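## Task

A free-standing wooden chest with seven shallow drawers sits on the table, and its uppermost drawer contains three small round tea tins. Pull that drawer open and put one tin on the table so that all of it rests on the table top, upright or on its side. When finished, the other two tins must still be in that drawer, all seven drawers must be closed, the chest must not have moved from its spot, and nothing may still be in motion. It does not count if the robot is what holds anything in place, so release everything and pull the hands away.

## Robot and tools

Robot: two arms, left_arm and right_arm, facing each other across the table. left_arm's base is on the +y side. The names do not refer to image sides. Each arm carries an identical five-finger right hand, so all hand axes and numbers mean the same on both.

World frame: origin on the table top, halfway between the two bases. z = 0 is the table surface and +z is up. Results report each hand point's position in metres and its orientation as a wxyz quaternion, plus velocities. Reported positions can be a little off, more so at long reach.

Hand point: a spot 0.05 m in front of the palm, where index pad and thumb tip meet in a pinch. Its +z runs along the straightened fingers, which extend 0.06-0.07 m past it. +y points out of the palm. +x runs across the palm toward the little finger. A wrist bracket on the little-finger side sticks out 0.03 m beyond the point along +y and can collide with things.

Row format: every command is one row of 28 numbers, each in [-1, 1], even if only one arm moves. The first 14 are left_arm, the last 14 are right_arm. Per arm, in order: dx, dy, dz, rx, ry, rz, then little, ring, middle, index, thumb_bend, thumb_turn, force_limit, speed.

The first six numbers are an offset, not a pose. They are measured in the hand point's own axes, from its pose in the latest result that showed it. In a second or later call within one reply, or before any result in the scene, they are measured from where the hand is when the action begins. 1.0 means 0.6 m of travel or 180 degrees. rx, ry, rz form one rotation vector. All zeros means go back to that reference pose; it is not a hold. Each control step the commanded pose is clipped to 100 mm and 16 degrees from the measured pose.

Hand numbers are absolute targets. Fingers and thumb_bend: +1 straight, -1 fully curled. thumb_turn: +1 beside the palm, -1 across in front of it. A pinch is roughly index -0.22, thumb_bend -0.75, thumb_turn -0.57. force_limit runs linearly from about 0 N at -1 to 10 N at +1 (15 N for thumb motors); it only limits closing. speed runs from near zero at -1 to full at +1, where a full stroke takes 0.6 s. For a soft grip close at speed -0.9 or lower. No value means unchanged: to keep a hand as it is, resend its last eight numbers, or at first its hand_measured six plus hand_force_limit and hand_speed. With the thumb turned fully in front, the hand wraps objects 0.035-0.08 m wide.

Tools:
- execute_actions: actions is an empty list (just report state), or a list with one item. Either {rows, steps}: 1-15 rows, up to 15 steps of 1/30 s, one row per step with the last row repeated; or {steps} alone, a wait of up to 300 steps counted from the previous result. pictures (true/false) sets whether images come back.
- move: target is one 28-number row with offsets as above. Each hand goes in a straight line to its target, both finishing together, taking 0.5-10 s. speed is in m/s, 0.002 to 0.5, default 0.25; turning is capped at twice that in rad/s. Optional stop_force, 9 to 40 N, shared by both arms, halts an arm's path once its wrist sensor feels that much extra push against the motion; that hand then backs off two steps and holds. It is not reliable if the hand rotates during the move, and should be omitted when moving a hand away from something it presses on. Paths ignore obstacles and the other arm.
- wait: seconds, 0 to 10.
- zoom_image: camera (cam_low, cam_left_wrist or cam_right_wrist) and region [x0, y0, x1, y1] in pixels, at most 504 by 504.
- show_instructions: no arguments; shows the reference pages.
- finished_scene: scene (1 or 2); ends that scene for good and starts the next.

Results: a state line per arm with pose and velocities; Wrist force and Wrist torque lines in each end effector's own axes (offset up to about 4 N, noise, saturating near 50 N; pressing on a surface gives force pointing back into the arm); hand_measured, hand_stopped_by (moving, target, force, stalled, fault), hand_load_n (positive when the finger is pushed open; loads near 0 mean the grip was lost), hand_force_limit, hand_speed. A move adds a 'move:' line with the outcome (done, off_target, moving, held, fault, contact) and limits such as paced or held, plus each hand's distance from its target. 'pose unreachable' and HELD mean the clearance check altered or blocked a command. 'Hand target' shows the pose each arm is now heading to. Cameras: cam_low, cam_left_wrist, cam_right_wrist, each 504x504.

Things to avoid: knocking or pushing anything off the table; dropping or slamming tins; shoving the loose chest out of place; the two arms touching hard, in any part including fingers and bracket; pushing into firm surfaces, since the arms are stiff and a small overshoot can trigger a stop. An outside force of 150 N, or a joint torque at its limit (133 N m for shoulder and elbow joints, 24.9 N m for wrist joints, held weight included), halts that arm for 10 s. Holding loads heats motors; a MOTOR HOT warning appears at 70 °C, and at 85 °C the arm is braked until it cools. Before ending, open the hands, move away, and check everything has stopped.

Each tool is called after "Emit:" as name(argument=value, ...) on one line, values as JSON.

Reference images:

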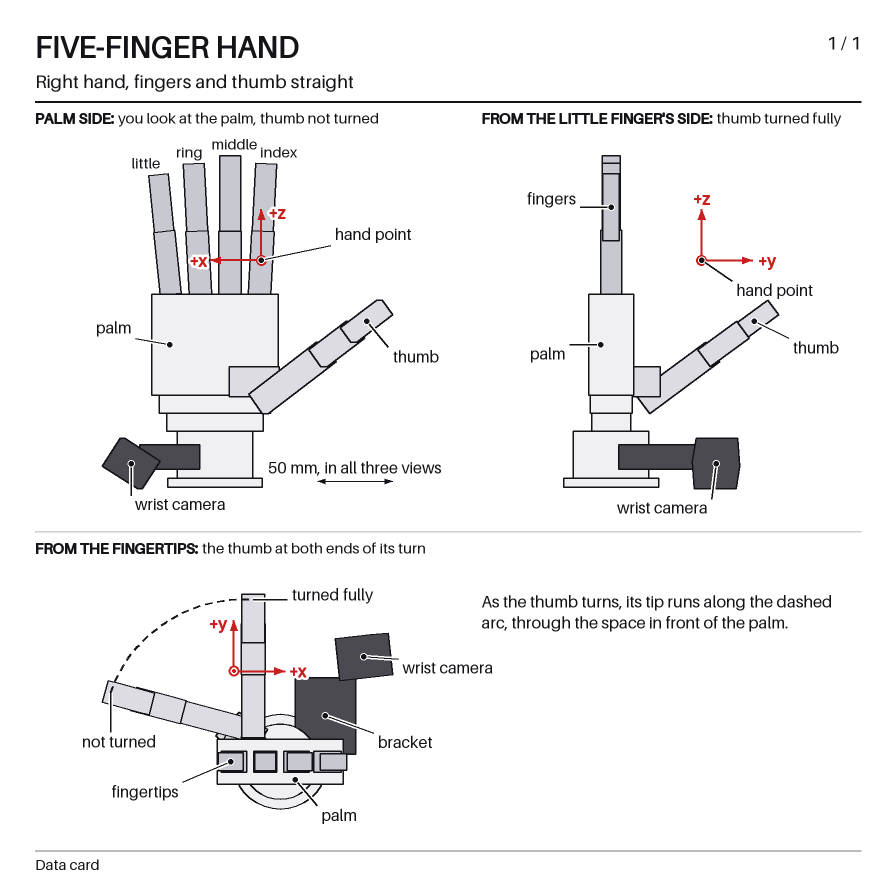

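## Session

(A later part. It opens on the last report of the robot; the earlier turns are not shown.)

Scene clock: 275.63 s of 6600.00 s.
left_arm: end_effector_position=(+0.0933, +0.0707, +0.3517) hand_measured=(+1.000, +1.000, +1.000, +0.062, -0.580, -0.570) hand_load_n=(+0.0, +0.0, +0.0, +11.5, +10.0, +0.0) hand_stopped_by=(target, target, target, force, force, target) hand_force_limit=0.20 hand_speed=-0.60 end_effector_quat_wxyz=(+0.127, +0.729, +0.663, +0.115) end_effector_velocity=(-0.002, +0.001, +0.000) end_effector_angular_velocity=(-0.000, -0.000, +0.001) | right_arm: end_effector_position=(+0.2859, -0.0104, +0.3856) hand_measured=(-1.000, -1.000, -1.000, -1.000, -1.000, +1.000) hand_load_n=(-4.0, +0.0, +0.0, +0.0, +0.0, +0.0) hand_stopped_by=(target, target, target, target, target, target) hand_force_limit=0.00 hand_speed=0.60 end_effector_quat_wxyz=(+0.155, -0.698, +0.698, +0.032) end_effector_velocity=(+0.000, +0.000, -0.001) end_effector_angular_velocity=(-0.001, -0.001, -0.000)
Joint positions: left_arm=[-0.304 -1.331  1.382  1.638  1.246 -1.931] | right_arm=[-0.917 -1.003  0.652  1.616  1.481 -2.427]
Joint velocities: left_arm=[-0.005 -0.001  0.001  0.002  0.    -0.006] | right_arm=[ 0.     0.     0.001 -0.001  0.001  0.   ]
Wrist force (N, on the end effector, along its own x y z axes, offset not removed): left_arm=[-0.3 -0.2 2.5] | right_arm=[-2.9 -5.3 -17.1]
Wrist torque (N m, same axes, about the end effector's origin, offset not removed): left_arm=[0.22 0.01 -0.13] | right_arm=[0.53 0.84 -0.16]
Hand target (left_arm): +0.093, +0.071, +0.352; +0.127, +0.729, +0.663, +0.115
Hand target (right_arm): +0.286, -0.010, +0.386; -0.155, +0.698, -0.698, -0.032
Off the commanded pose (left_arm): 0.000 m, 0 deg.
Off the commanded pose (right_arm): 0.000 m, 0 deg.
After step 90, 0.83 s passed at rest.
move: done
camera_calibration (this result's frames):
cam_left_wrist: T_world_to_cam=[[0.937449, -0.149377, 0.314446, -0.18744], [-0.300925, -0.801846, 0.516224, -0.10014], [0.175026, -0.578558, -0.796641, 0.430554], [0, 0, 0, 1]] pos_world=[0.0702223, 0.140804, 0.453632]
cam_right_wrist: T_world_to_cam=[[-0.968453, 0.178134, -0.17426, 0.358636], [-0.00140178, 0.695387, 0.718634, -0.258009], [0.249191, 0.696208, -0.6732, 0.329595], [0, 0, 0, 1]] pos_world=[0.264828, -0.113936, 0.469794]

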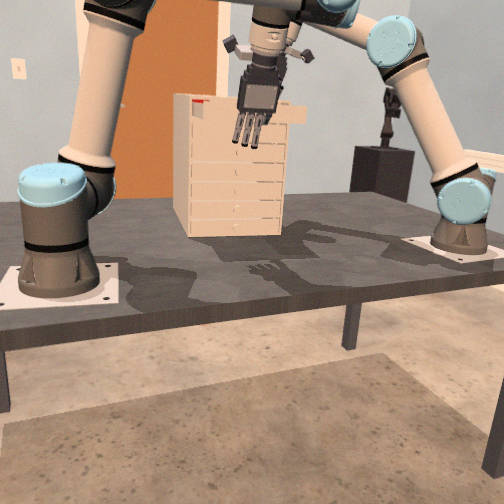

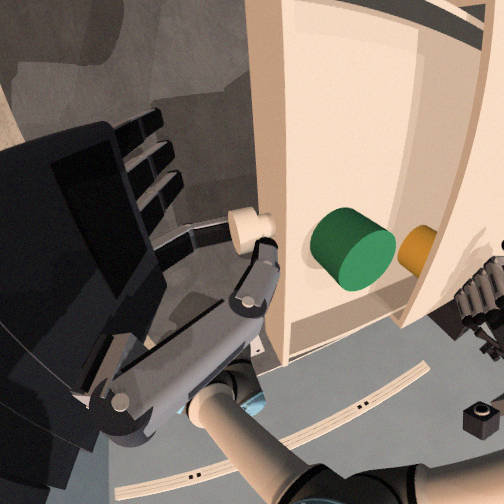

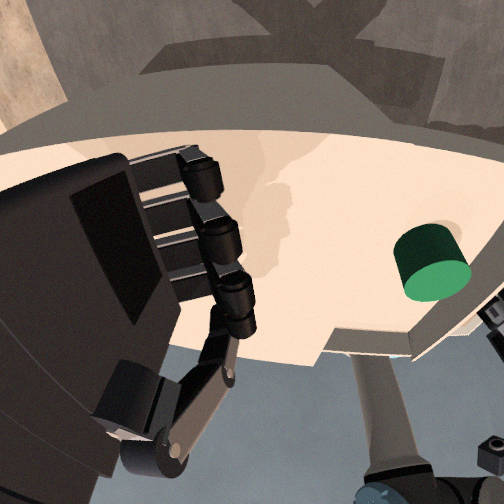

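Emit:
zoom_image(camera="cam_left_wrist", region=[270, 150, 490, 370])

Region (270, 150, 490, 370) of cam_left_wrist's 504x504 image, scaled by 2.291, with more detail than that image has.

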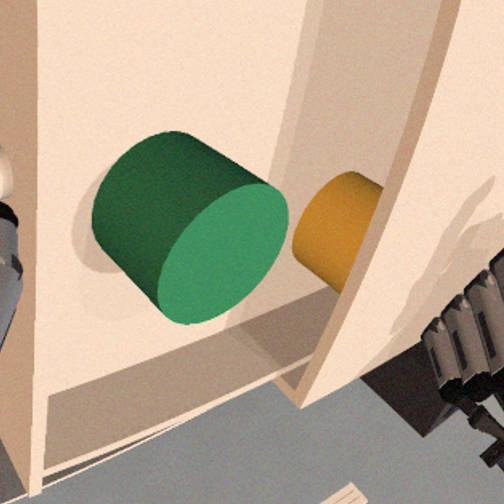

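Emit:
move(target=[0,0,0,0,0,0, 1,1,1,0.3,-0.4,-0.57,0.2,0.3, 0,0,0,0,0,0, -1,-1,-1,-1,-1,1,0.0,0.6], speed=0.1)

Emit:
move(target=[0,-0.0626,-0.0228,0,0,0, 1,1,1,0.3,-0.4,-0.57,0.2,0.3, 0,0,0,0,0,0, -1,-1,-1,-1,-1,1,0.0,0.6], speed=0.1)

Scene clock: 341.07 s of 6600.00 s.
left_arm: end_effector_position=(+0.0933, +0.0708, +0.3517) hand_measured=(+1.000, +1.000, +1.000, +0.300, -0.400, -0.570) hand_load_n=(+0.0, +0.0, +0.0, +0.0, +0.0, +0.0) hand_stopped_by=(target, target, target, target, target, target) hand_force_limit=0.20 hand_speed=0.30 end_effector_quat_wxyz=(+0.127, +0.729, +0.663, +0.115) end_effector_velocity=(+0.000, -0.000, -0.000) end_effector_angular_velocity=(-0.002, +0.000, +0.000) | right_arm: end_effector_position=(+0.2859, -0.0104, +0.3856) hand_measured=(-1.000, -1.000, -1.000, -1.000, -1.000, +1.000) hand_load_n=(-4.0, +0.0, +0.0, +0.0, +0.0, +0.0) hand_stopped_by=(target, target, target, target, target, target) hand_force_limit=0.00 hand_speed=0.60 end_effector_quat_wxyz=(+0.155, -0.698, +0.698, +0.032) end_effector_velocity=(+0.000, -0.001, -0.000) end_effector_angular_velocity=(-0.001, +0.001, -0.002)
Joint positions: left_arm=[-0.304 -1.33   1.382  1.638  1.246 -1.931] | right_arm=[-0.917 -1.003  0.652  1.616  1.481 -2.427]
Joint velocities: left_arm=[ 0.    -0.     0.    -0.002 -0.     0.   ] | right_arm=[-0.001 -0.     0.001  0.001  0.001  0.001]
Wrist force (N, on the end effector, along its own x y z axes, offset not removed): left_arm=[0.2 0.4 -0.2] | right_arm=[-0.6 -0.3 -11.6]
Wrist torque (N m, same axes, about the end effector's origin, offset not removed): left_arm=[0.17 -0.07 -0.06] | right_arm=[1.11 0.38 0.05]
Hand target (left_arm): +0.093, +0.071, +0.352; +0.127, +0.729, +0.663, +0.115
Hand target (right_arm): +0.286, -0.010, +0.386; -0.155, +0.698, -0.698, -0.032
Off the commanded pose (left_arm): 0.000 m, 0 deg.
Off the commanded pose (right_arm): 0.000 m, 0 deg.
After step 90, 61.73 s passed at rest.
move: done
camera_calibration (this result's frames):
cam_left_wrist: T_world_to_cam=[[0.937439, -0.149448, 0.314443, -0.18741], [-0.300946, -0.801947, 0.516055, -0.100043], [0.175043, -0.5784, -0.796752, 0.430585], [0, 0, 0, 1]] pos_world=[0.0702066, 0.140813, 0.453626]
cam_right_wrist: T_world_to_cam=[[-0.968453, 0.178133, -0.174261, 0.358636], [-0.0014022, 0.695387, 0.718634, -0.258009], [0.249191, 0.696208, -0.6732, 0.329596], [0, 0, 0, 1]] pos_world=[0.264828, -0.113936, 0.469794]

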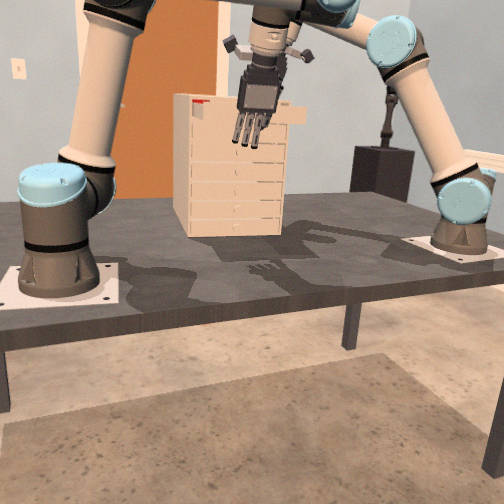

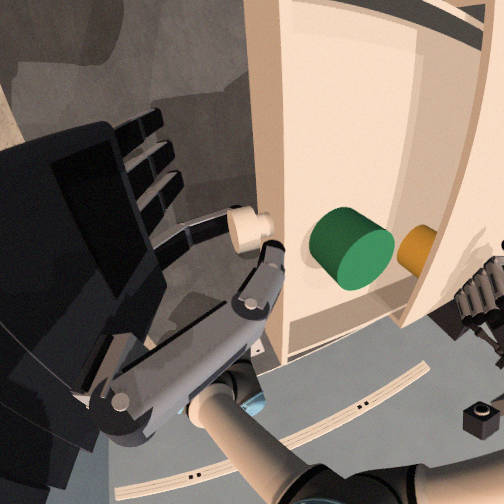

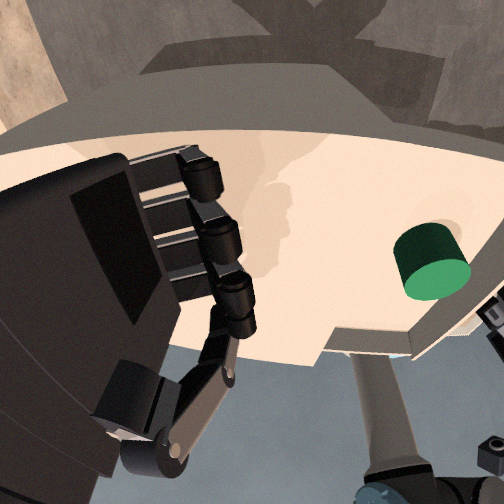

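Scene clock: 341.97 s of 6600.00 s.
left_arm: end_effector_position=(+0.0537, +0.0746, +0.3518) hand_measured=(+1.000, +1.000, +1.000, +0.300, -0.400, -0.570) hand_load_n=(+0.0, +0.0, +0.0, +0.0, +0.0, +0.0) hand_stopped_by=(target, target, target, target, target, target) hand_force_limit=0.20 hand_speed=0.30 end_effector_quat_wxyz=(+0.127, +0.729, +0.663, +0.115) end_effector_velocity=(-0.002, +0.001, +0.001) end_effector_angular_velocity=(-0.000, -0.000, +0.001) | right_arm: end_effector_position=(+0.2859, -0.0104, +0.3856) hand_measured=(-1.000, -1.000, -1.000, -1.000, -1.000, +1.000) hand_load_n=(-4.0, +0.0, +0.0, +0.0, +0.0, +0.0) hand_stopped_by=(target, target, target, target, target, target) hand_force_limit=0.00 hand_speed=0.60 end_effector_quat_wxyz=(+0.155, -0.698, +0.698, +0.032) end_effector_velocity=(+0.000, -0.000, +0.000) end_effector_angular_velocity=(+0.000, -0.002, +0.001)
Joint positions: left_arm=[-0.397 -1.325  1.383  1.662  1.259 -2.028] | right_arm=[-0.917 -1.003  0.652  1.616  1.481 -2.427]
Joint velocities: left_arm=[-0.004 -0.001 -0.001  0.003  0.001 -0.006] | right_arm=[-0.     0.    -0.002 -0.     0.    -0.002]
Wrist force (N, on the end effector, along its own x y z axes, offset not removed): left_arm=[1.2 -0.7 0.4] | right_arm=[-2.4 -3.8 -13.6]
Wrist torque (N m, same axes, about the end effector's origin, offset not removed): left_arm=[0.05 -0.22 -0.07] | right_arm=[0.71 0.74 -0.18]
Hand target (left_arm): +0.053, +0.075, +0.352; +0.127, +0.729, +0.663, +0.115
Hand target (right_arm): +0.286, -0.010, +0.386; -0.155, +0.698, -0.698, -0.032
Off the commanded pose (left_arm): 0.000 m, 0 deg.
Off the commanded pose (right_arm): 0.000 m, 0 deg.
move: done
camera_calibration (this result's frames):
cam_left_wrist: T_world_to_cam=[[0.937508, -0.149506, 0.314209, -0.149647], [-0.300844, -0.802004, 0.516025, -0.108913], [0.174848, -0.578306, -0.796863, 0.439864], [0, 0, 0, 1]] pos_world=[0.0306201, 0.144654, 0.453734]
cam_right_wrist: T_world_to_cam=[[-0.968453, 0.178133, -0.174261, 0.358636], [-0.00140239, 0.695387, 0.718634, -0.258008], [0.249191, 0.696208, -0.6732, 0.329596], [0, 0, 0, 1]] pos_world=[0.264828, -0.113936, 0.469794]

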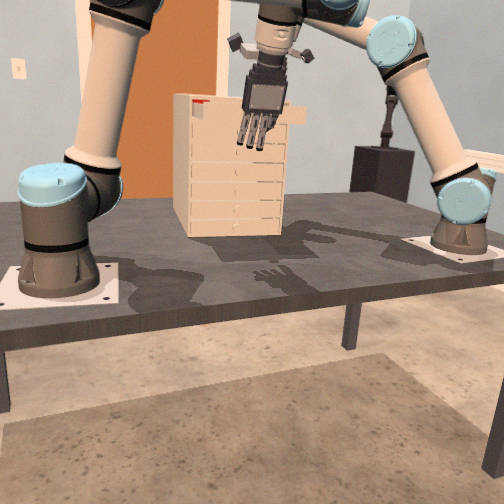

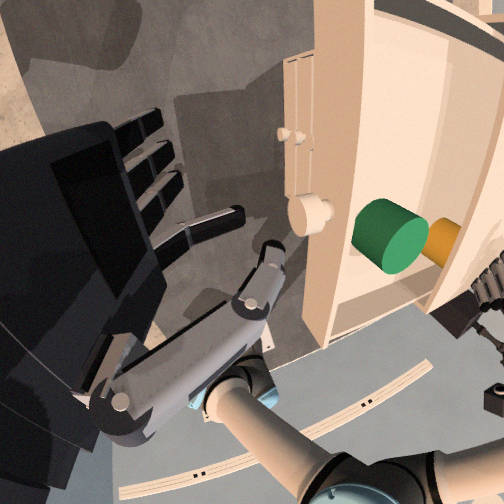

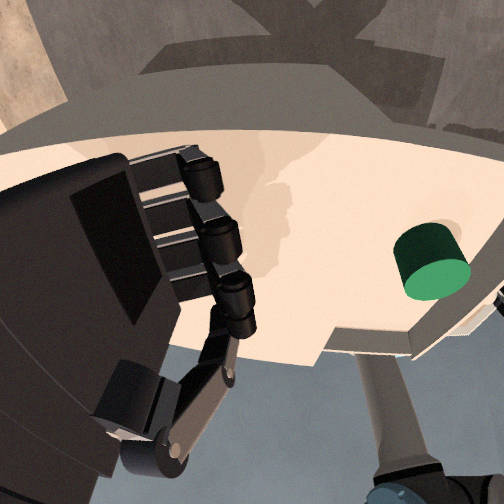

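Emit:
move(target=[-0.0016,0.0357,-0.1467,0,0,0, -1,-1,1,0.3,-0.4,-0.57,0.2,0.5, 0,0,0,0,0,0, -1,-1,-1,-1,-1,1,0.0,0.6], speed=0.2)

Emit:
move(target=[-0.0533,0.2088,0.1323,0.2997,-0.1337,-0.5080, -1,-1,0.45,0.45,0.5,-1,0.2,0.5, 0,0,0,0,0,0, -1,-1,-1,-1,-1,1,0.0,0.6], speed=0.2)

Scene clock: 376.93 s of 6600.00 s.
left_arm: end_effector_position=(+0.0440, +0.0746, +0.4418) hand_measured=(-1.000, -1.000, +1.000, +0.300, -0.400, -0.570) hand_load_n=(+0.0, +0.0, +0.0, +0.0, +0.0, +0.0) hand_stopped_by=(target, target, target, target, target, target) hand_force_limit=0.20 hand_speed=0.50 end_effector_quat_wxyz=(+0.127, +0.729, +0.663, +0.115) end_effector_velocity=(+0.000, -0.000, +0.001) end_effector_angular_velocity=(-0.002, +0.000, +0.001) | right_arm: end_effector_position=(+0.2859, -0.0104, +0.3856) hand_measured=(-1.000, -1.000, -1.000, -1.000, -1.000, +1.000) hand_load_n=(-4.0, +0.0, +0.0, +0.0, +0.0, +0.0) hand_stopped_by=(target, target, target, target, target, target) hand_force_limit=0.00 hand_speed=0.60 end_effector_quat_wxyz=(+0.155, -0.698, +0.698, +0.032) end_effector_velocity=(-0.000, +0.000, +0.000) end_effector_angular_velocity=(+0.001, -0.002, +0.001)
Joint positions: left_arm=[-0.418 -1.307  1.131  1.903  1.262 -2.05 ] | right_arm=[-0.917 -1.003  0.652  1.616  1.481 -2.427]
Joint velocities: left_arm=[ 0.     0.    -0.004  0.003 -0.001 -0.001] | right_arm=[ 0.001 -0.001 -0.    -0.001  0.001 -0.   ]
Wrist force (N, on the end effector, along its own x y z axes, offset not removed): left_arm=[0.0 0.7 1.0] | right_arm=[-2.1 -0.4 -13.9]
Wrist torque (N m, same axes, about the end effector's origin, offset not removed): left_arm=[0.17 -0.09 -0.12] | right_arm=[0.91 0.72 -0.03]
Hand target (left_arm): +0.044, +0.075, +0.442; +0.127, +0.729, +0.663, +0.115
Hand target (right_arm): +0.286, -0.010, +0.386; -0.155, +0.698, -0.698, -0.032
Off the commanded pose (left_arm): 0.000 m, 0 deg.
Off the commanded pose (right_arm): 0.000 m, 0 deg.
After step 90, 30.87 s passed at rest.
move: done
camera_calibration (this result's frames):
cam_left_wrist: T_world_to_cam=[[0.937506, -0.149572, 0.314184, -0.168819], [-0.300891, -0.801969, 0.516053, -0.158297], [0.174779, -0.578338, -0.796855, 0.513224], [0, 0, 0, 1]] pos_world=[0.0209383, 0.144617, 0.543695]
cam_right_wrist: T_world_to_cam=[[-0.968453, 0.178133, -0.17426, 0.358636], [-0.00140196, 0.695387, 0.718634, -0.258008], [0.249191, 0.696208, -0.6732, 0.329596], [0, 0, 0, 1]] pos_world=[0.264828, -0.113936, 0.469794]

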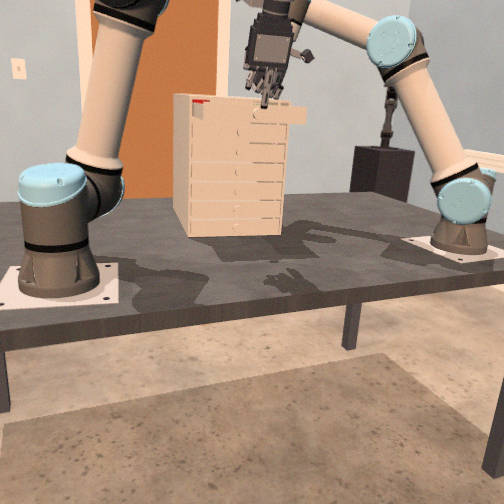

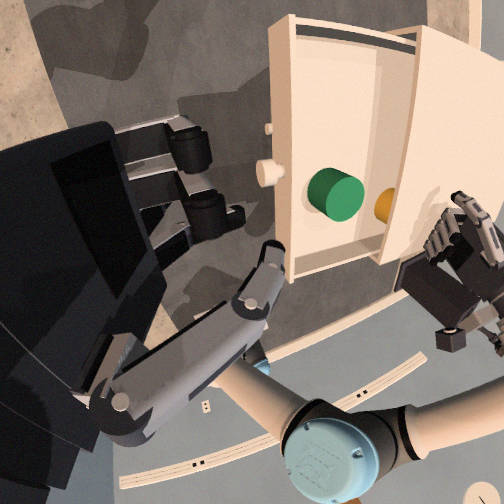

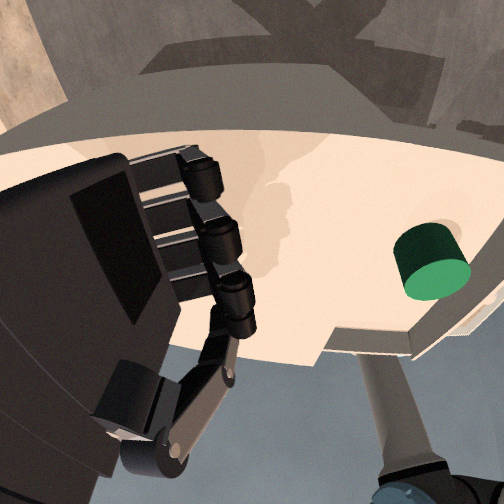

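Scene clock: 382.13 s of 6600.00 s.
left_arm: end_effector_position=(+0.1849, +0.0287, +0.4100) hand_measured=(-1.000, -1.000, +0.450, +0.450, +0.500, -1.000) hand_load_n=(+0.0, +0.0, +0.0, +0.0, +0.0, +0.0) hand_stopped_by=(target, target, target, target, target, target) hand_force_limit=0.20 hand_speed=0.50 end_effector_quat_wxyz=(+0.022, -0.044, -0.907, +0.418) end_effector_velocity=(+0.001, -0.000, +0.000) end_effector_angular_velocity=(-0.006, +0.005, +0.008) | right_arm: end_effector_position=(+0.2859, -0.0104, +0.3856) hand_measured=(-1.000, -1.000, -1.000, -1.000, -1.000, +1.000) hand_load_n=(-4.0, +0.0, +0.0, +0.0, +0.0, +0.0) hand_stopped_by=(target, target, target, target, target, target) hand_force_limit=0.00 hand_speed=0.60 end_effector_quat_wxyz=(+0.155, -0.698, +0.698, +0.032) end_effector_velocity=(+0.001, -0.001, -0.001) end_effector_angular_velocity=(-0.001, +0.000, -0.002)
Joint positions: left_arm=[ 0.232 -1.452  1.17   1.     1.723 -3.014] | right_arm=[-0.917 -1.003  0.652  1.616  1.481 -2.427]
Joint velocities: left_arm=[ 0.002 -0.004  0.005 -0.008 -0.001 -0.008] | right_arm=[-0.002  0.     0.001 -0.001  0.001  0.   ]
Wrist force (N, on the end effector, along its own x y z axes, offset not removed): left_arm=[-1.3 -0.7 0.5] | right_arm=[-1.9 -3.3 -13.8]
Wrist torque (N m, same axes, about the end effector's origin, offset not removed): left_arm=[-0.03 0.18 -0.13] | right_arm=[0.69 0.68 -0.17]
Hand target (left_arm): +0.185, +0.029, +0.410; -0.022, +0.044, +0.907, -0.418
Hand target (right_arm): +0.286, -0.010, +0.386; -0.155, +0.698, -0.698, -0.032
Off the commanded pose (left_arm): 0.001 m, 0 deg.
Off the commanded pose (right_arm): 0.000 m, 0 deg.
move: done
camera_calibration (this result's frames):
cam_left_wrist: T_world_to_cam=[[0.119361, 0.621182, -0.774523, 0.277761], [0.863904, 0.319479, 0.389363, -0.33186], [0.489309, -0.715588, -0.498508, 0.260202], [0, 0, 0, 1]] pos_world=[0.126222, 0.119679, 0.474059]
cam_right_wrist: T_world_to_cam=[[-0.968453, 0.178134, -0.174261, 0.358636], [-0.00140222, 0.695387, 0.718634, -0.258008], [0.249192, 0.696208, -0.6732, 0.329596], [0, 0, 0, 1]] pos_world=[0.264828, -0.113936, 0.469794]

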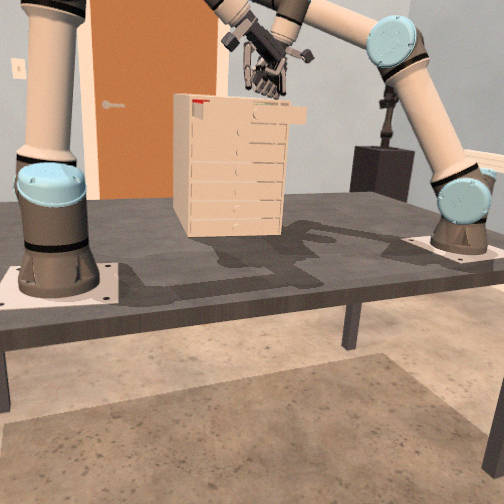

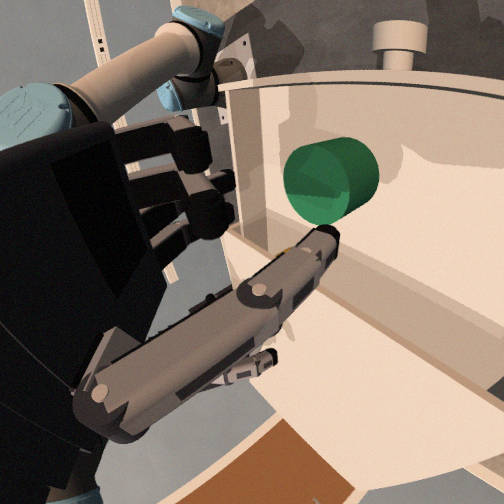

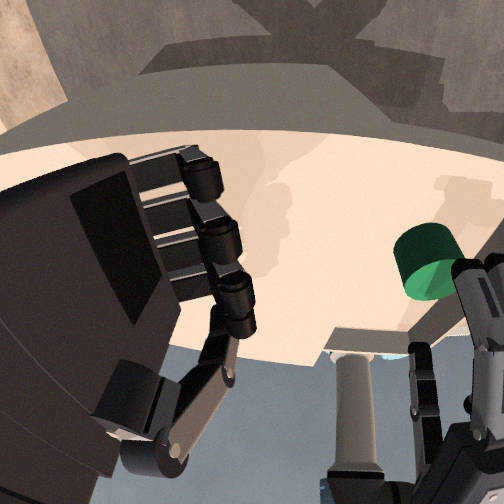

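Emit:
zoom_image(camera="cam_left_wrist", region=[200, 90, 420, 310])

Region (200, 90, 420, 310) of cam_left_wrist's 504x504 image, scaled by 2.291, with more detail than that image has.

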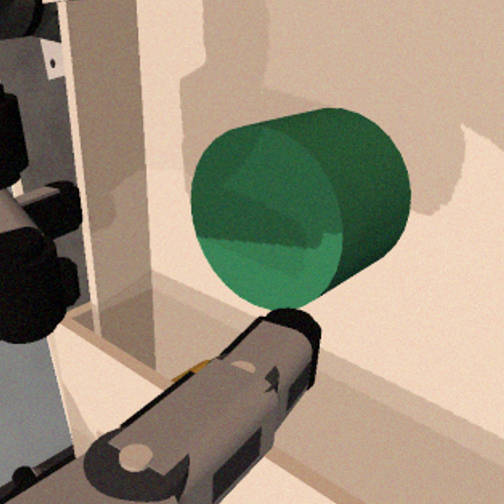

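Emit:
move(target=[0.004,0.0485,0.0332,0,0,0, -1,-1,0.45,0.45,0.5,-1,0.2,0.5, 0,0,0,0,0,0, -1,-1,-1,-1,-1,1,0.0,0.6], speed=0.06)

Scene clock: 410.33 s of 6600.00 s.
left_arm: end_effector_position=(+0.1828, +0.0327, +0.3752) hand_measured=(-1.000, -1.000, +0.450, +0.450, +0.500, -1.000) hand_load_n=(+0.0, +0.0, +0.0, +0.0, +0.0, +0.0) hand_stopped_by=(target, target, target, target, target, target) hand_force_limit=0.20 hand_speed=0.50 end_effector_quat_wxyz=(+0.022, -0.044, -0.907, +0.418) end_effector_velocity=(-0.000, +0.000, -0.002) end_effector_angular_velocity=(-0.002, +0.000, +0.001) | right_arm: end_effector_position=(+0.2859, -0.0104, +0.3856) hand_measured=(-1.000, -1.000, -1.000, -1.000, -1.000, +1.000) hand_load_n=(-4.0, +0.0, +0.0, +0.0, +0.0, +0.0) hand_stopped_by=(target, target, target, target, target, target) hand_force_limit=0.00 hand_speed=0.60 end_effector_quat_wxyz=(+0.155, -0.698, +0.698, +0.032) end_effector_velocity=(+0.001, -0.001, -0.001) end_effector_angular_velocity=(-0.000, +0.002, -0.003)
Joint positions: left_arm=[ 0.227 -1.484  1.297  0.904  1.719 -3.017] | right_arm=[-0.917 -1.003  0.652  1.616  1.481 -2.427]
Joint velocities: left_arm=[-0.    -0.002  0.007 -0.006 -0.001 -0.001] | right_arm=[-0.003  0.     0.002 -0.001 -0.001  0.001]
Wrist force (N, on the end effector, along its own x y z axes, offset not removed): left_arm=[-0.6 -1.0 0.8] | right_arm=[-4.5 -0.8 -13.8]
Wrist torque (N m, same axes, about the end effector's origin, offset not removed): left_arm=[-0.05 0.01 -0.16] | right_arm=[0.98 0.98 -0.14]
Hand target (left_arm): +0.183, +0.033, +0.375; -0.022, +0.044, +0.907, -0.418
Hand target (right_arm): +0.286, -0.010, +0.386; -0.155, +0.698, -0.698, -0.032
Off the commanded pose (left_arm): 0.000 m, 0 deg.
Off the commanded pose (right_arm): 0.000 m, 0 deg.
After step 90, 24.20 s passed at rest.
move: done
camera_calibration (this result's frames):
cam_left_wrist: T_world_to_cam=[[0.119342, 0.621226, -0.77449, 0.248524], [0.863918, 0.319449, 0.389356, -0.317792], [0.489288, -0.715563, -0.498565, 0.246728], [0, 0, 0, 1]] pos_world=[0.124166, 0.123679, 0.439223]
cam_right_wrist: T_world_to_cam=[[-0.968453, 0.178133, -0.17426, 0.358636], [-0.00140208, 0.695387, 0.718634, -0.258008], [0.249191, 0.696208, -0.6732, 0.329596], [0, 0, 0, 1]] pos_world=[0.264828, -0.113936, 0.469794]

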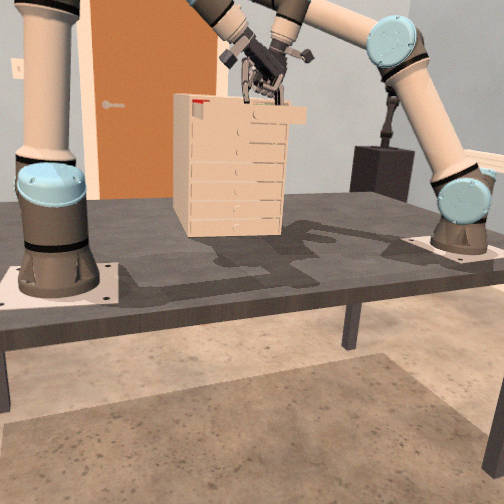

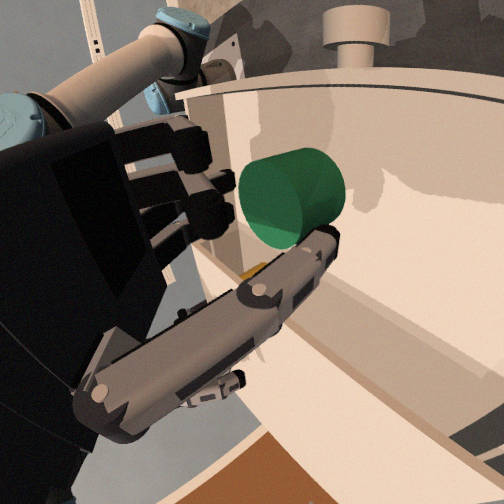

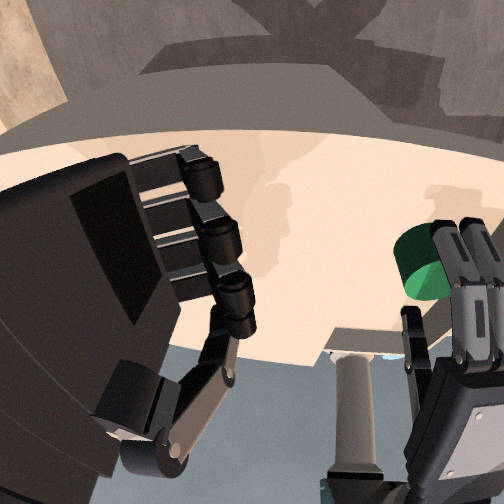

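Emit:
zoom_image(camera="cam_left_wrist", region=[190, 120, 370, 300])

Emit:
zoom_image(camera="cam_right_wrist", region=[354, 180, 504, 360])

Region (190, 120, 370, 300) of cam_left_wrist's 504x504 image, scaled by 2.800, with more detail than that image has.

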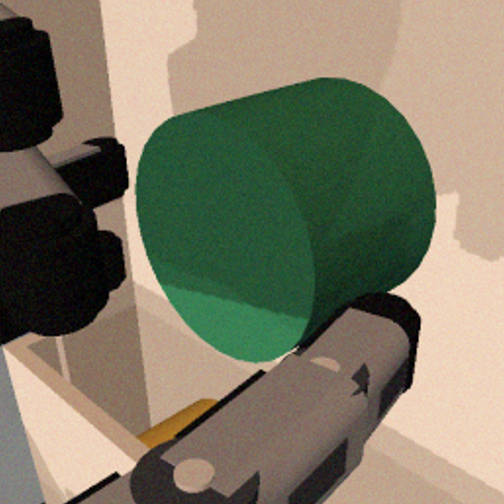

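Region (354, 180, 504, 360) of cam_right_wrist's 504x504 image, scaled by 2.800, with more detail than that image has.

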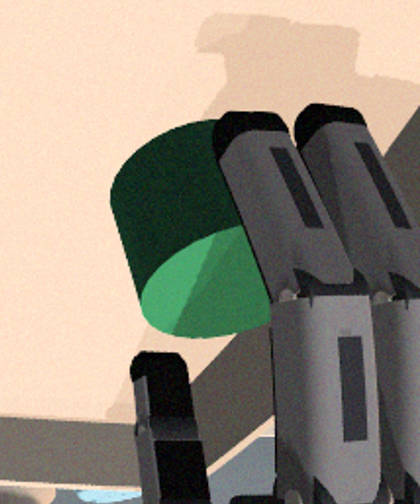

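Emit:
move(target=[0,0.0317,0.0271,0,0,0, -1,-1,0.45,0.45,0.5,-1,0.2,0.5, 0,0,0,0,0,0, -1,-1,-1,-1,-1,1,0.0,0.6], speed=0.02, stop_force=9)

Emit:
zoom_image(camera="cam_left_wrist", region=[170, 120, 370, 320])

Scene clock: 436.93 s of 6600.00 s.
left_arm: end_effector_position=(+0.1828, +0.0327, +0.3504) hand_measured=(-1.000, -1.000, +0.450, +0.450, +0.500, -1.000) hand_load_n=(+0.0, +0.0, +0.0, +0.0, +0.0, +0.0) hand_stopped_by=(target, target, target, target, target, target) hand_force_limit=0.20 hand_speed=0.50 end_effector_quat_wxyz=(+0.022, -0.044, -0.907, +0.418) end_effector_velocity=(-0.000, -0.000, -0.002) end_effector_angular_velocity=(-0.000, +0.000, -0.000) | right_arm: end_effector_position=(+0.2859, -0.0104, +0.3856) hand_measured=(-1.000, -1.000, -1.000, -1.000, -1.000, +1.000) hand_load_n=(-4.0, +0.0, +0.0, +0.0, +0.0, +0.0) hand_stopped_by=(target, target, target, target, target, target) hand_force_limit=0.00 hand_speed=0.60 end_effector_quat_wxyz=(+0.155, -0.698, +0.698, +0.032) end_effector_velocity=(-0.001, +0.001, +0.000) end_effector_angular_velocity=(+0.001, -0.000, +0.003)
Joint positions: left_arm=[ 0.227 -1.493  1.371  0.839  1.719 -3.017] | right_arm=[-0.917 -1.003  0.652  1.616  1.481 -2.427]
Joint velocities: left_arm=[-0.     0.     0.006 -0.006  0.    -0.   ] | right_arm=[ 0.002  0.    -0.    -0.001 -0.001 -0.   ]
Wrist force (N, on the end effector, along its own x y z axes, offset not removed): left_arm=[-1.1 -0.4 0.4] | right_arm=[-2.0 -7.0 -17.7]
Wrist torque (N m, same axes, about the end effector's origin, offset not removed): left_arm=[0.00 0.07 -0.15] | right_arm=[0.12 0.77 -0.26]
Hand target (left_arm): +0.183, +0.033, +0.350; -0.022, +0.044, +0.907, -0.418
Hand target (right_arm): +0.286, -0.010, +0.386; -0.155, +0.698, -0.698, -0.032
Off the commanded pose (left_arm): 0.000 m, 0 deg.
Off the commanded pose (right_arm): 0.000 m, 0 deg.
After step 90, 22.07 s passed at rest.
move: done
camera_calibration (this result's frames):
cam_left_wrist: T_world_to_cam=[[0.11934, 0.621241, -0.774479, 0.229279], [0.863934, 0.31942, 0.389343, -0.308092], [0.48926, -0.715563, -0.498592, 0.234407], [0, 0, 0, 1]] pos_world=[0.124123, 0.123706, 0.414399]
cam_right_wrist: T_world_to_cam=[[-0.968453, 0.178133, -0.174261, 0.358636], [-0.00140226, 0.695387, 0.718634, -0.258008], [0.249191, 0.696208, -0.6732, 0.329596], [0, 0, 0, 1]] pos_world=[0.264828, -0.113936, 0.469794]

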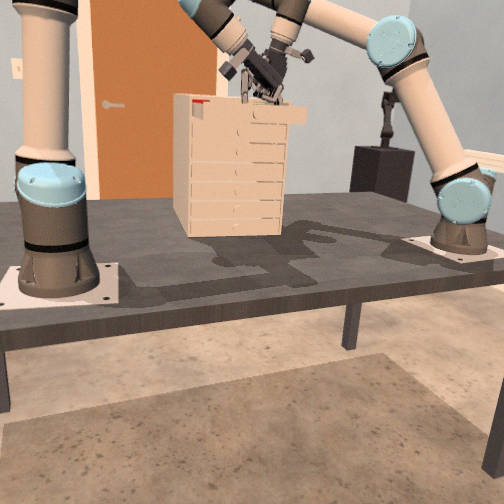

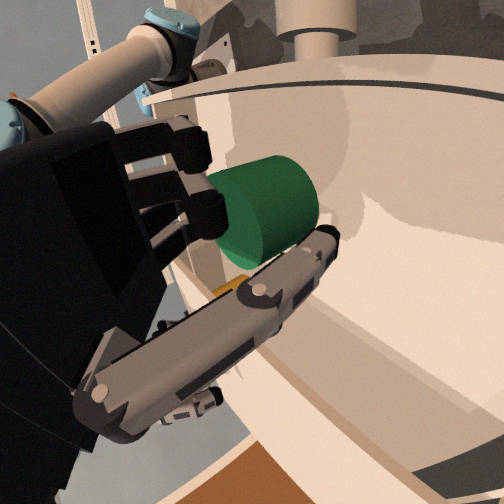

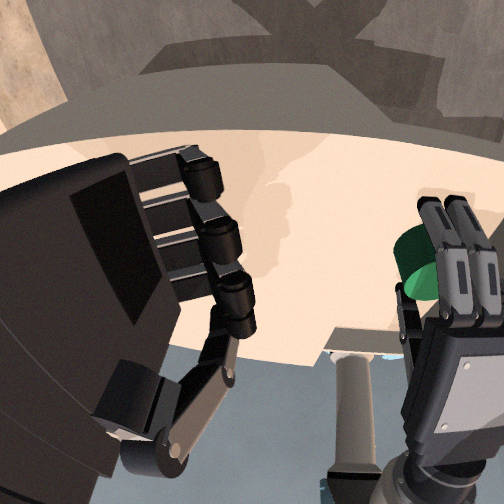

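Region (170, 120, 370, 320) of cam_left_wrist's 504x504 image, scaled by 2.520, with more detail than that image has.

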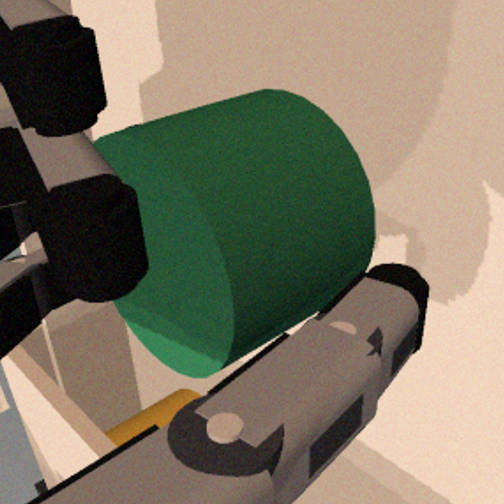

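Emit:
move(target=[0,0,0,0,0,0, -1,-1,-0.3,-0.3,-0.4,-1,0.2,-0.7, 0,0,0,0,0,0, -1,-1,-1,-1,-1,1,0.0,0.6], speed=0.02)

Scene clock: 446.17 s of 6600.00 s.
left_arm: end_effector_position=(+0.1828, +0.0327, +0.3504) hand_measured=(-1.000, -1.000, +0.170, +0.088, +0.296, -1.000) hand_load_n=(+0.0, +0.0, +5.0, +8.5, +11.5, -1.0) hand_stopped_by=(target, target, force, force, force, target) hand_force_limit=0.20 hand_speed=-0.70 end_effector_quat_wxyz=(+0.022, -0.044, -0.907, +0.418) end_effector_velocity=(+0.000, +0.000, +0.000) end_effector_angular_velocity=(-0.000, +0.000, +0.001) | right_arm: end_effector_position=(+0.2859, -0.0104, +0.3856) hand_measured=(-1.000, -1.000, -1.000, -1.000, -1.000, +1.000) hand_load_n=(-4.0, +0.0, +0.0, +0.0, +0.0, +0.0) hand_stopped_by=(target, target, target, target, target, target) hand_force_limit=0.00 hand_speed=0.60 end_effector_quat_wxyz=(+0.155, -0.698, +0.698, +0.032) end_effector_velocity=(+0.000, -0.000, -0.000) end_effector_angular_velocity=(-0.001, -0.001, +0.002)
Joint positions: left_arm=[ 0.227 -1.493  1.371  0.839  1.719 -3.017] | right_arm=[-0.917 -1.003  0.652  1.616  1.481 -2.427]
Joint velocities: left_arm=[-0.    -0.     0.    -0.    -0.001 -0.001] | right_arm=[ 0.     0.     0.001 -0.     0.001 -0.003]
Wrist force (N, on the end effector, along its own x y z axes, offset not removed): left_arm=[0.0 -2.4 0.4] | right_arm=[-1.5 -4.2 -11.9]
Wrist torque (N m, same axes, about the end effector's origin, offset not removed): left_arm=[0.03 -0.13 -0.04] | right_arm=[0.36 0.52 0.05]
Hand target (left_arm): +0.183, +0.033, +0.350; -0.022, +0.044, +0.907, -0.418
Hand target (right_arm): +0.286, -0.010, +0.386; -0.155, +0.698, -0.698, -0.032
Off the commanded pose (left_arm): 0.000 m, 0 deg.
Off the commanded pose (right_arm): 0.000 m, 0 deg.
After step 90, 5.23 s passed at rest.
move: done
camera_calibration (this result's frames):
cam_left_wrist: T_world_to_cam=[[0.119342, 0.621238, -0.774481, 0.229284], [0.86392, 0.319441, 0.389359, -0.308119], [0.489286, -0.715556, -0.498577, 0.234433], [0, 0, 0, 1]] pos_world=[0.124123, 0.123736, 0.414428]
cam_right_wrist: T_world_to_cam=[[-0.968453, 0.178133, -0.17426, 0.358636], [-0.00140188, 0.695387, 0.718634, -0.258008], [0.249191, 0.696208, -0.6732, 0.329596], [0, 0, 0, 1]] pos_world=[0.264828, -0.113936, 0.469794]

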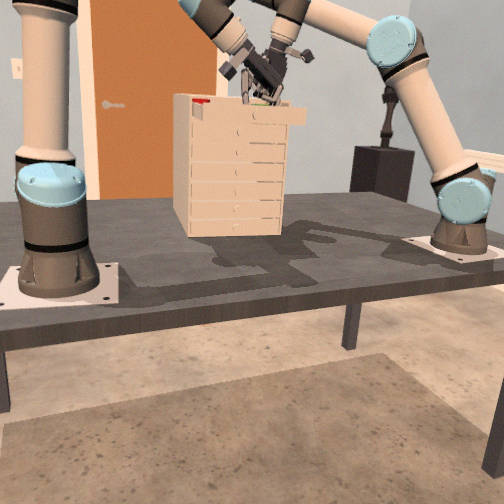

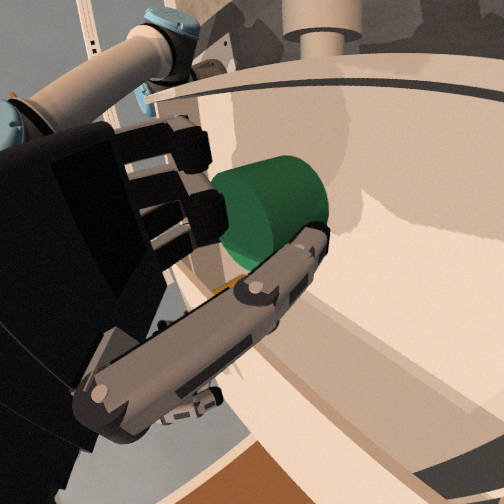

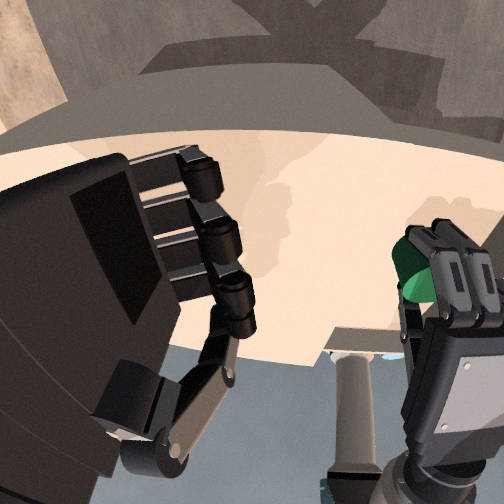

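Emit:
move(target=[0,-0.1013,-0.0867,0,0,0, -1,-1,-0.3,-0.3,-0.4,-1,0.2,-0.7, 0,0,0,0,0,0, -1,-1,-1,-1,-1,1,0.0,0.6], speed=0.05)

Scene clock: 453.03 s of 6600.00 s.
left_arm: end_effector_position=(+0.1829, +0.0327, +0.4301) hand_measured=(-1.000, -1.000, +0.170, +0.088, +0.296, -1.000) hand_load_n=(+0.0, +0.0, +5.0, +8.5, +12.0, -1.0) hand_stopped_by=(target, target, force, force, force, target) hand_force_limit=0.20 hand_speed=-0.70 end_effector_quat_wxyz=(+0.022, -0.044, -0.907, +0.418) end_effector_velocity=(+0.000, +0.000, +0.002) end_effector_angular_velocity=(+0.001, -0.000, +0.001) | right_arm: end_effector_position=(+0.2859, -0.0104, +0.3856) hand_measured=(-1.000, -1.000, -1.000, -1.000, -1.000, +1.000) hand_load_n=(-4.0, +0.0, +0.0, +0.0, +0.0, +0.0) hand_stopped_by=(target, target, target, target, target, target) hand_force_limit=0.00 hand_speed=0.60 end_effector_quat_wxyz=(+0.155, -0.698, +0.698, +0.032) end_effector_velocity=(-0.001, +0.000, -0.000) end_effector_angular_velocity=(-0.000, +0.000, +0.003)
Joint positions: left_arm=[ 0.227 -1.448  1.112  1.054  1.719 -3.017] | right_arm=[-0.917 -1.003  0.652  1.616  1.481 -2.427]
Joint velocities: left_arm=[ 0.     0.003 -0.009  0.007 -0.001 -0.001] | right_arm=[ 0.001 -0.     0.001 -0.    -0.001 -0.001]
Wrist force (N, on the end effector, along its own x y z axes, offset not removed): left_arm=[-0.3 -0.7 1.9] | right_arm=[-2.8 -0.7 -15.2]
Wrist torque (N m, same axes, about the end effector's origin, offset not removed): left_arm=[-0.15 0.00 -0.09] | right_arm=[0.96 0.69 -0.10]
Hand target (left_arm): +0.183, +0.033, +0.430; -0.022, +0.044, +0.907, -0.418
Hand target (right_arm): +0.286, -0.010, +0.386; -0.155, +0.698, -0.698, -0.032
Off the commanded pose (left_arm): 0.000 m, 0 deg.
Off the commanded pose (right_arm): 0.000 m, 0 deg.
After step 90, 1.90 s passed at rest.
move: done
camera_calibration (this result's frames):
cam_left_wrist: T_world_to_cam=[[0.119349, 0.62118, -0.774526, 0.291059], [0.863905, 0.319487, 0.389354, -0.339263], [0.48931, -0.715586, -0.49851, 0.274065], [0, 0, 0, 1]] pos_world=[0.124251, 0.123707, 0.494151]
cam_right_wrist: T_world_to_cam=[[-0.968453, 0.178133, -0.17426, 0.358636], [-0.00140182, 0.695387, 0.718634, -0.258008], [0.249191, 0.696207, -0.673201, 0.329596], [0, 0, 0, 1]] pos_world=[0.264828, -0.113936, 0.469793]

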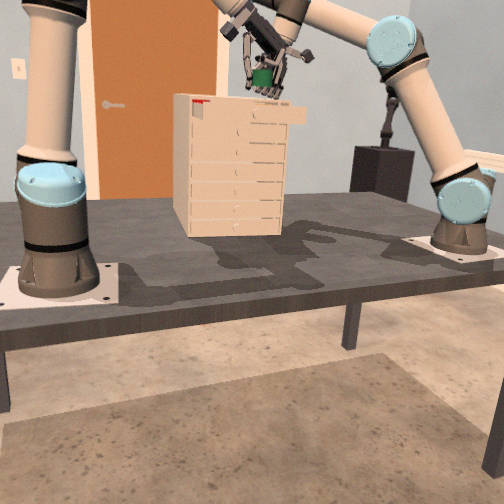

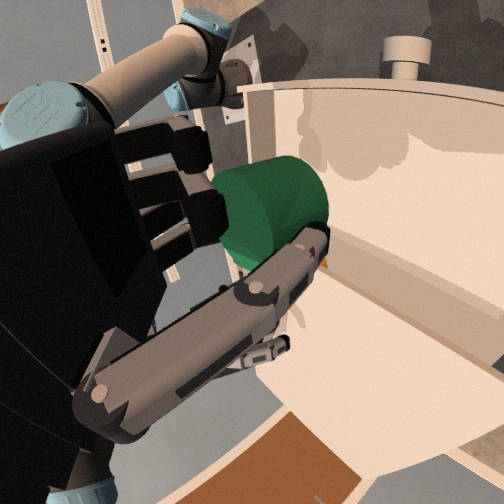

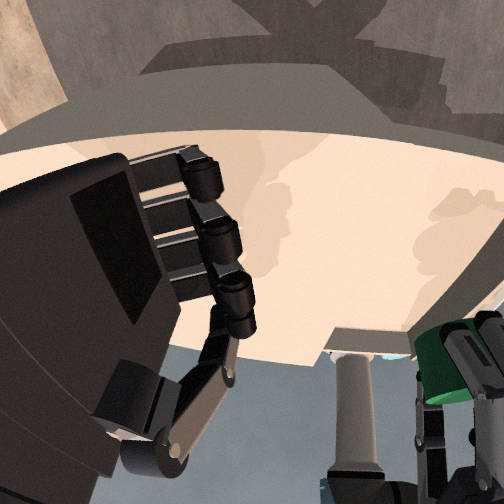

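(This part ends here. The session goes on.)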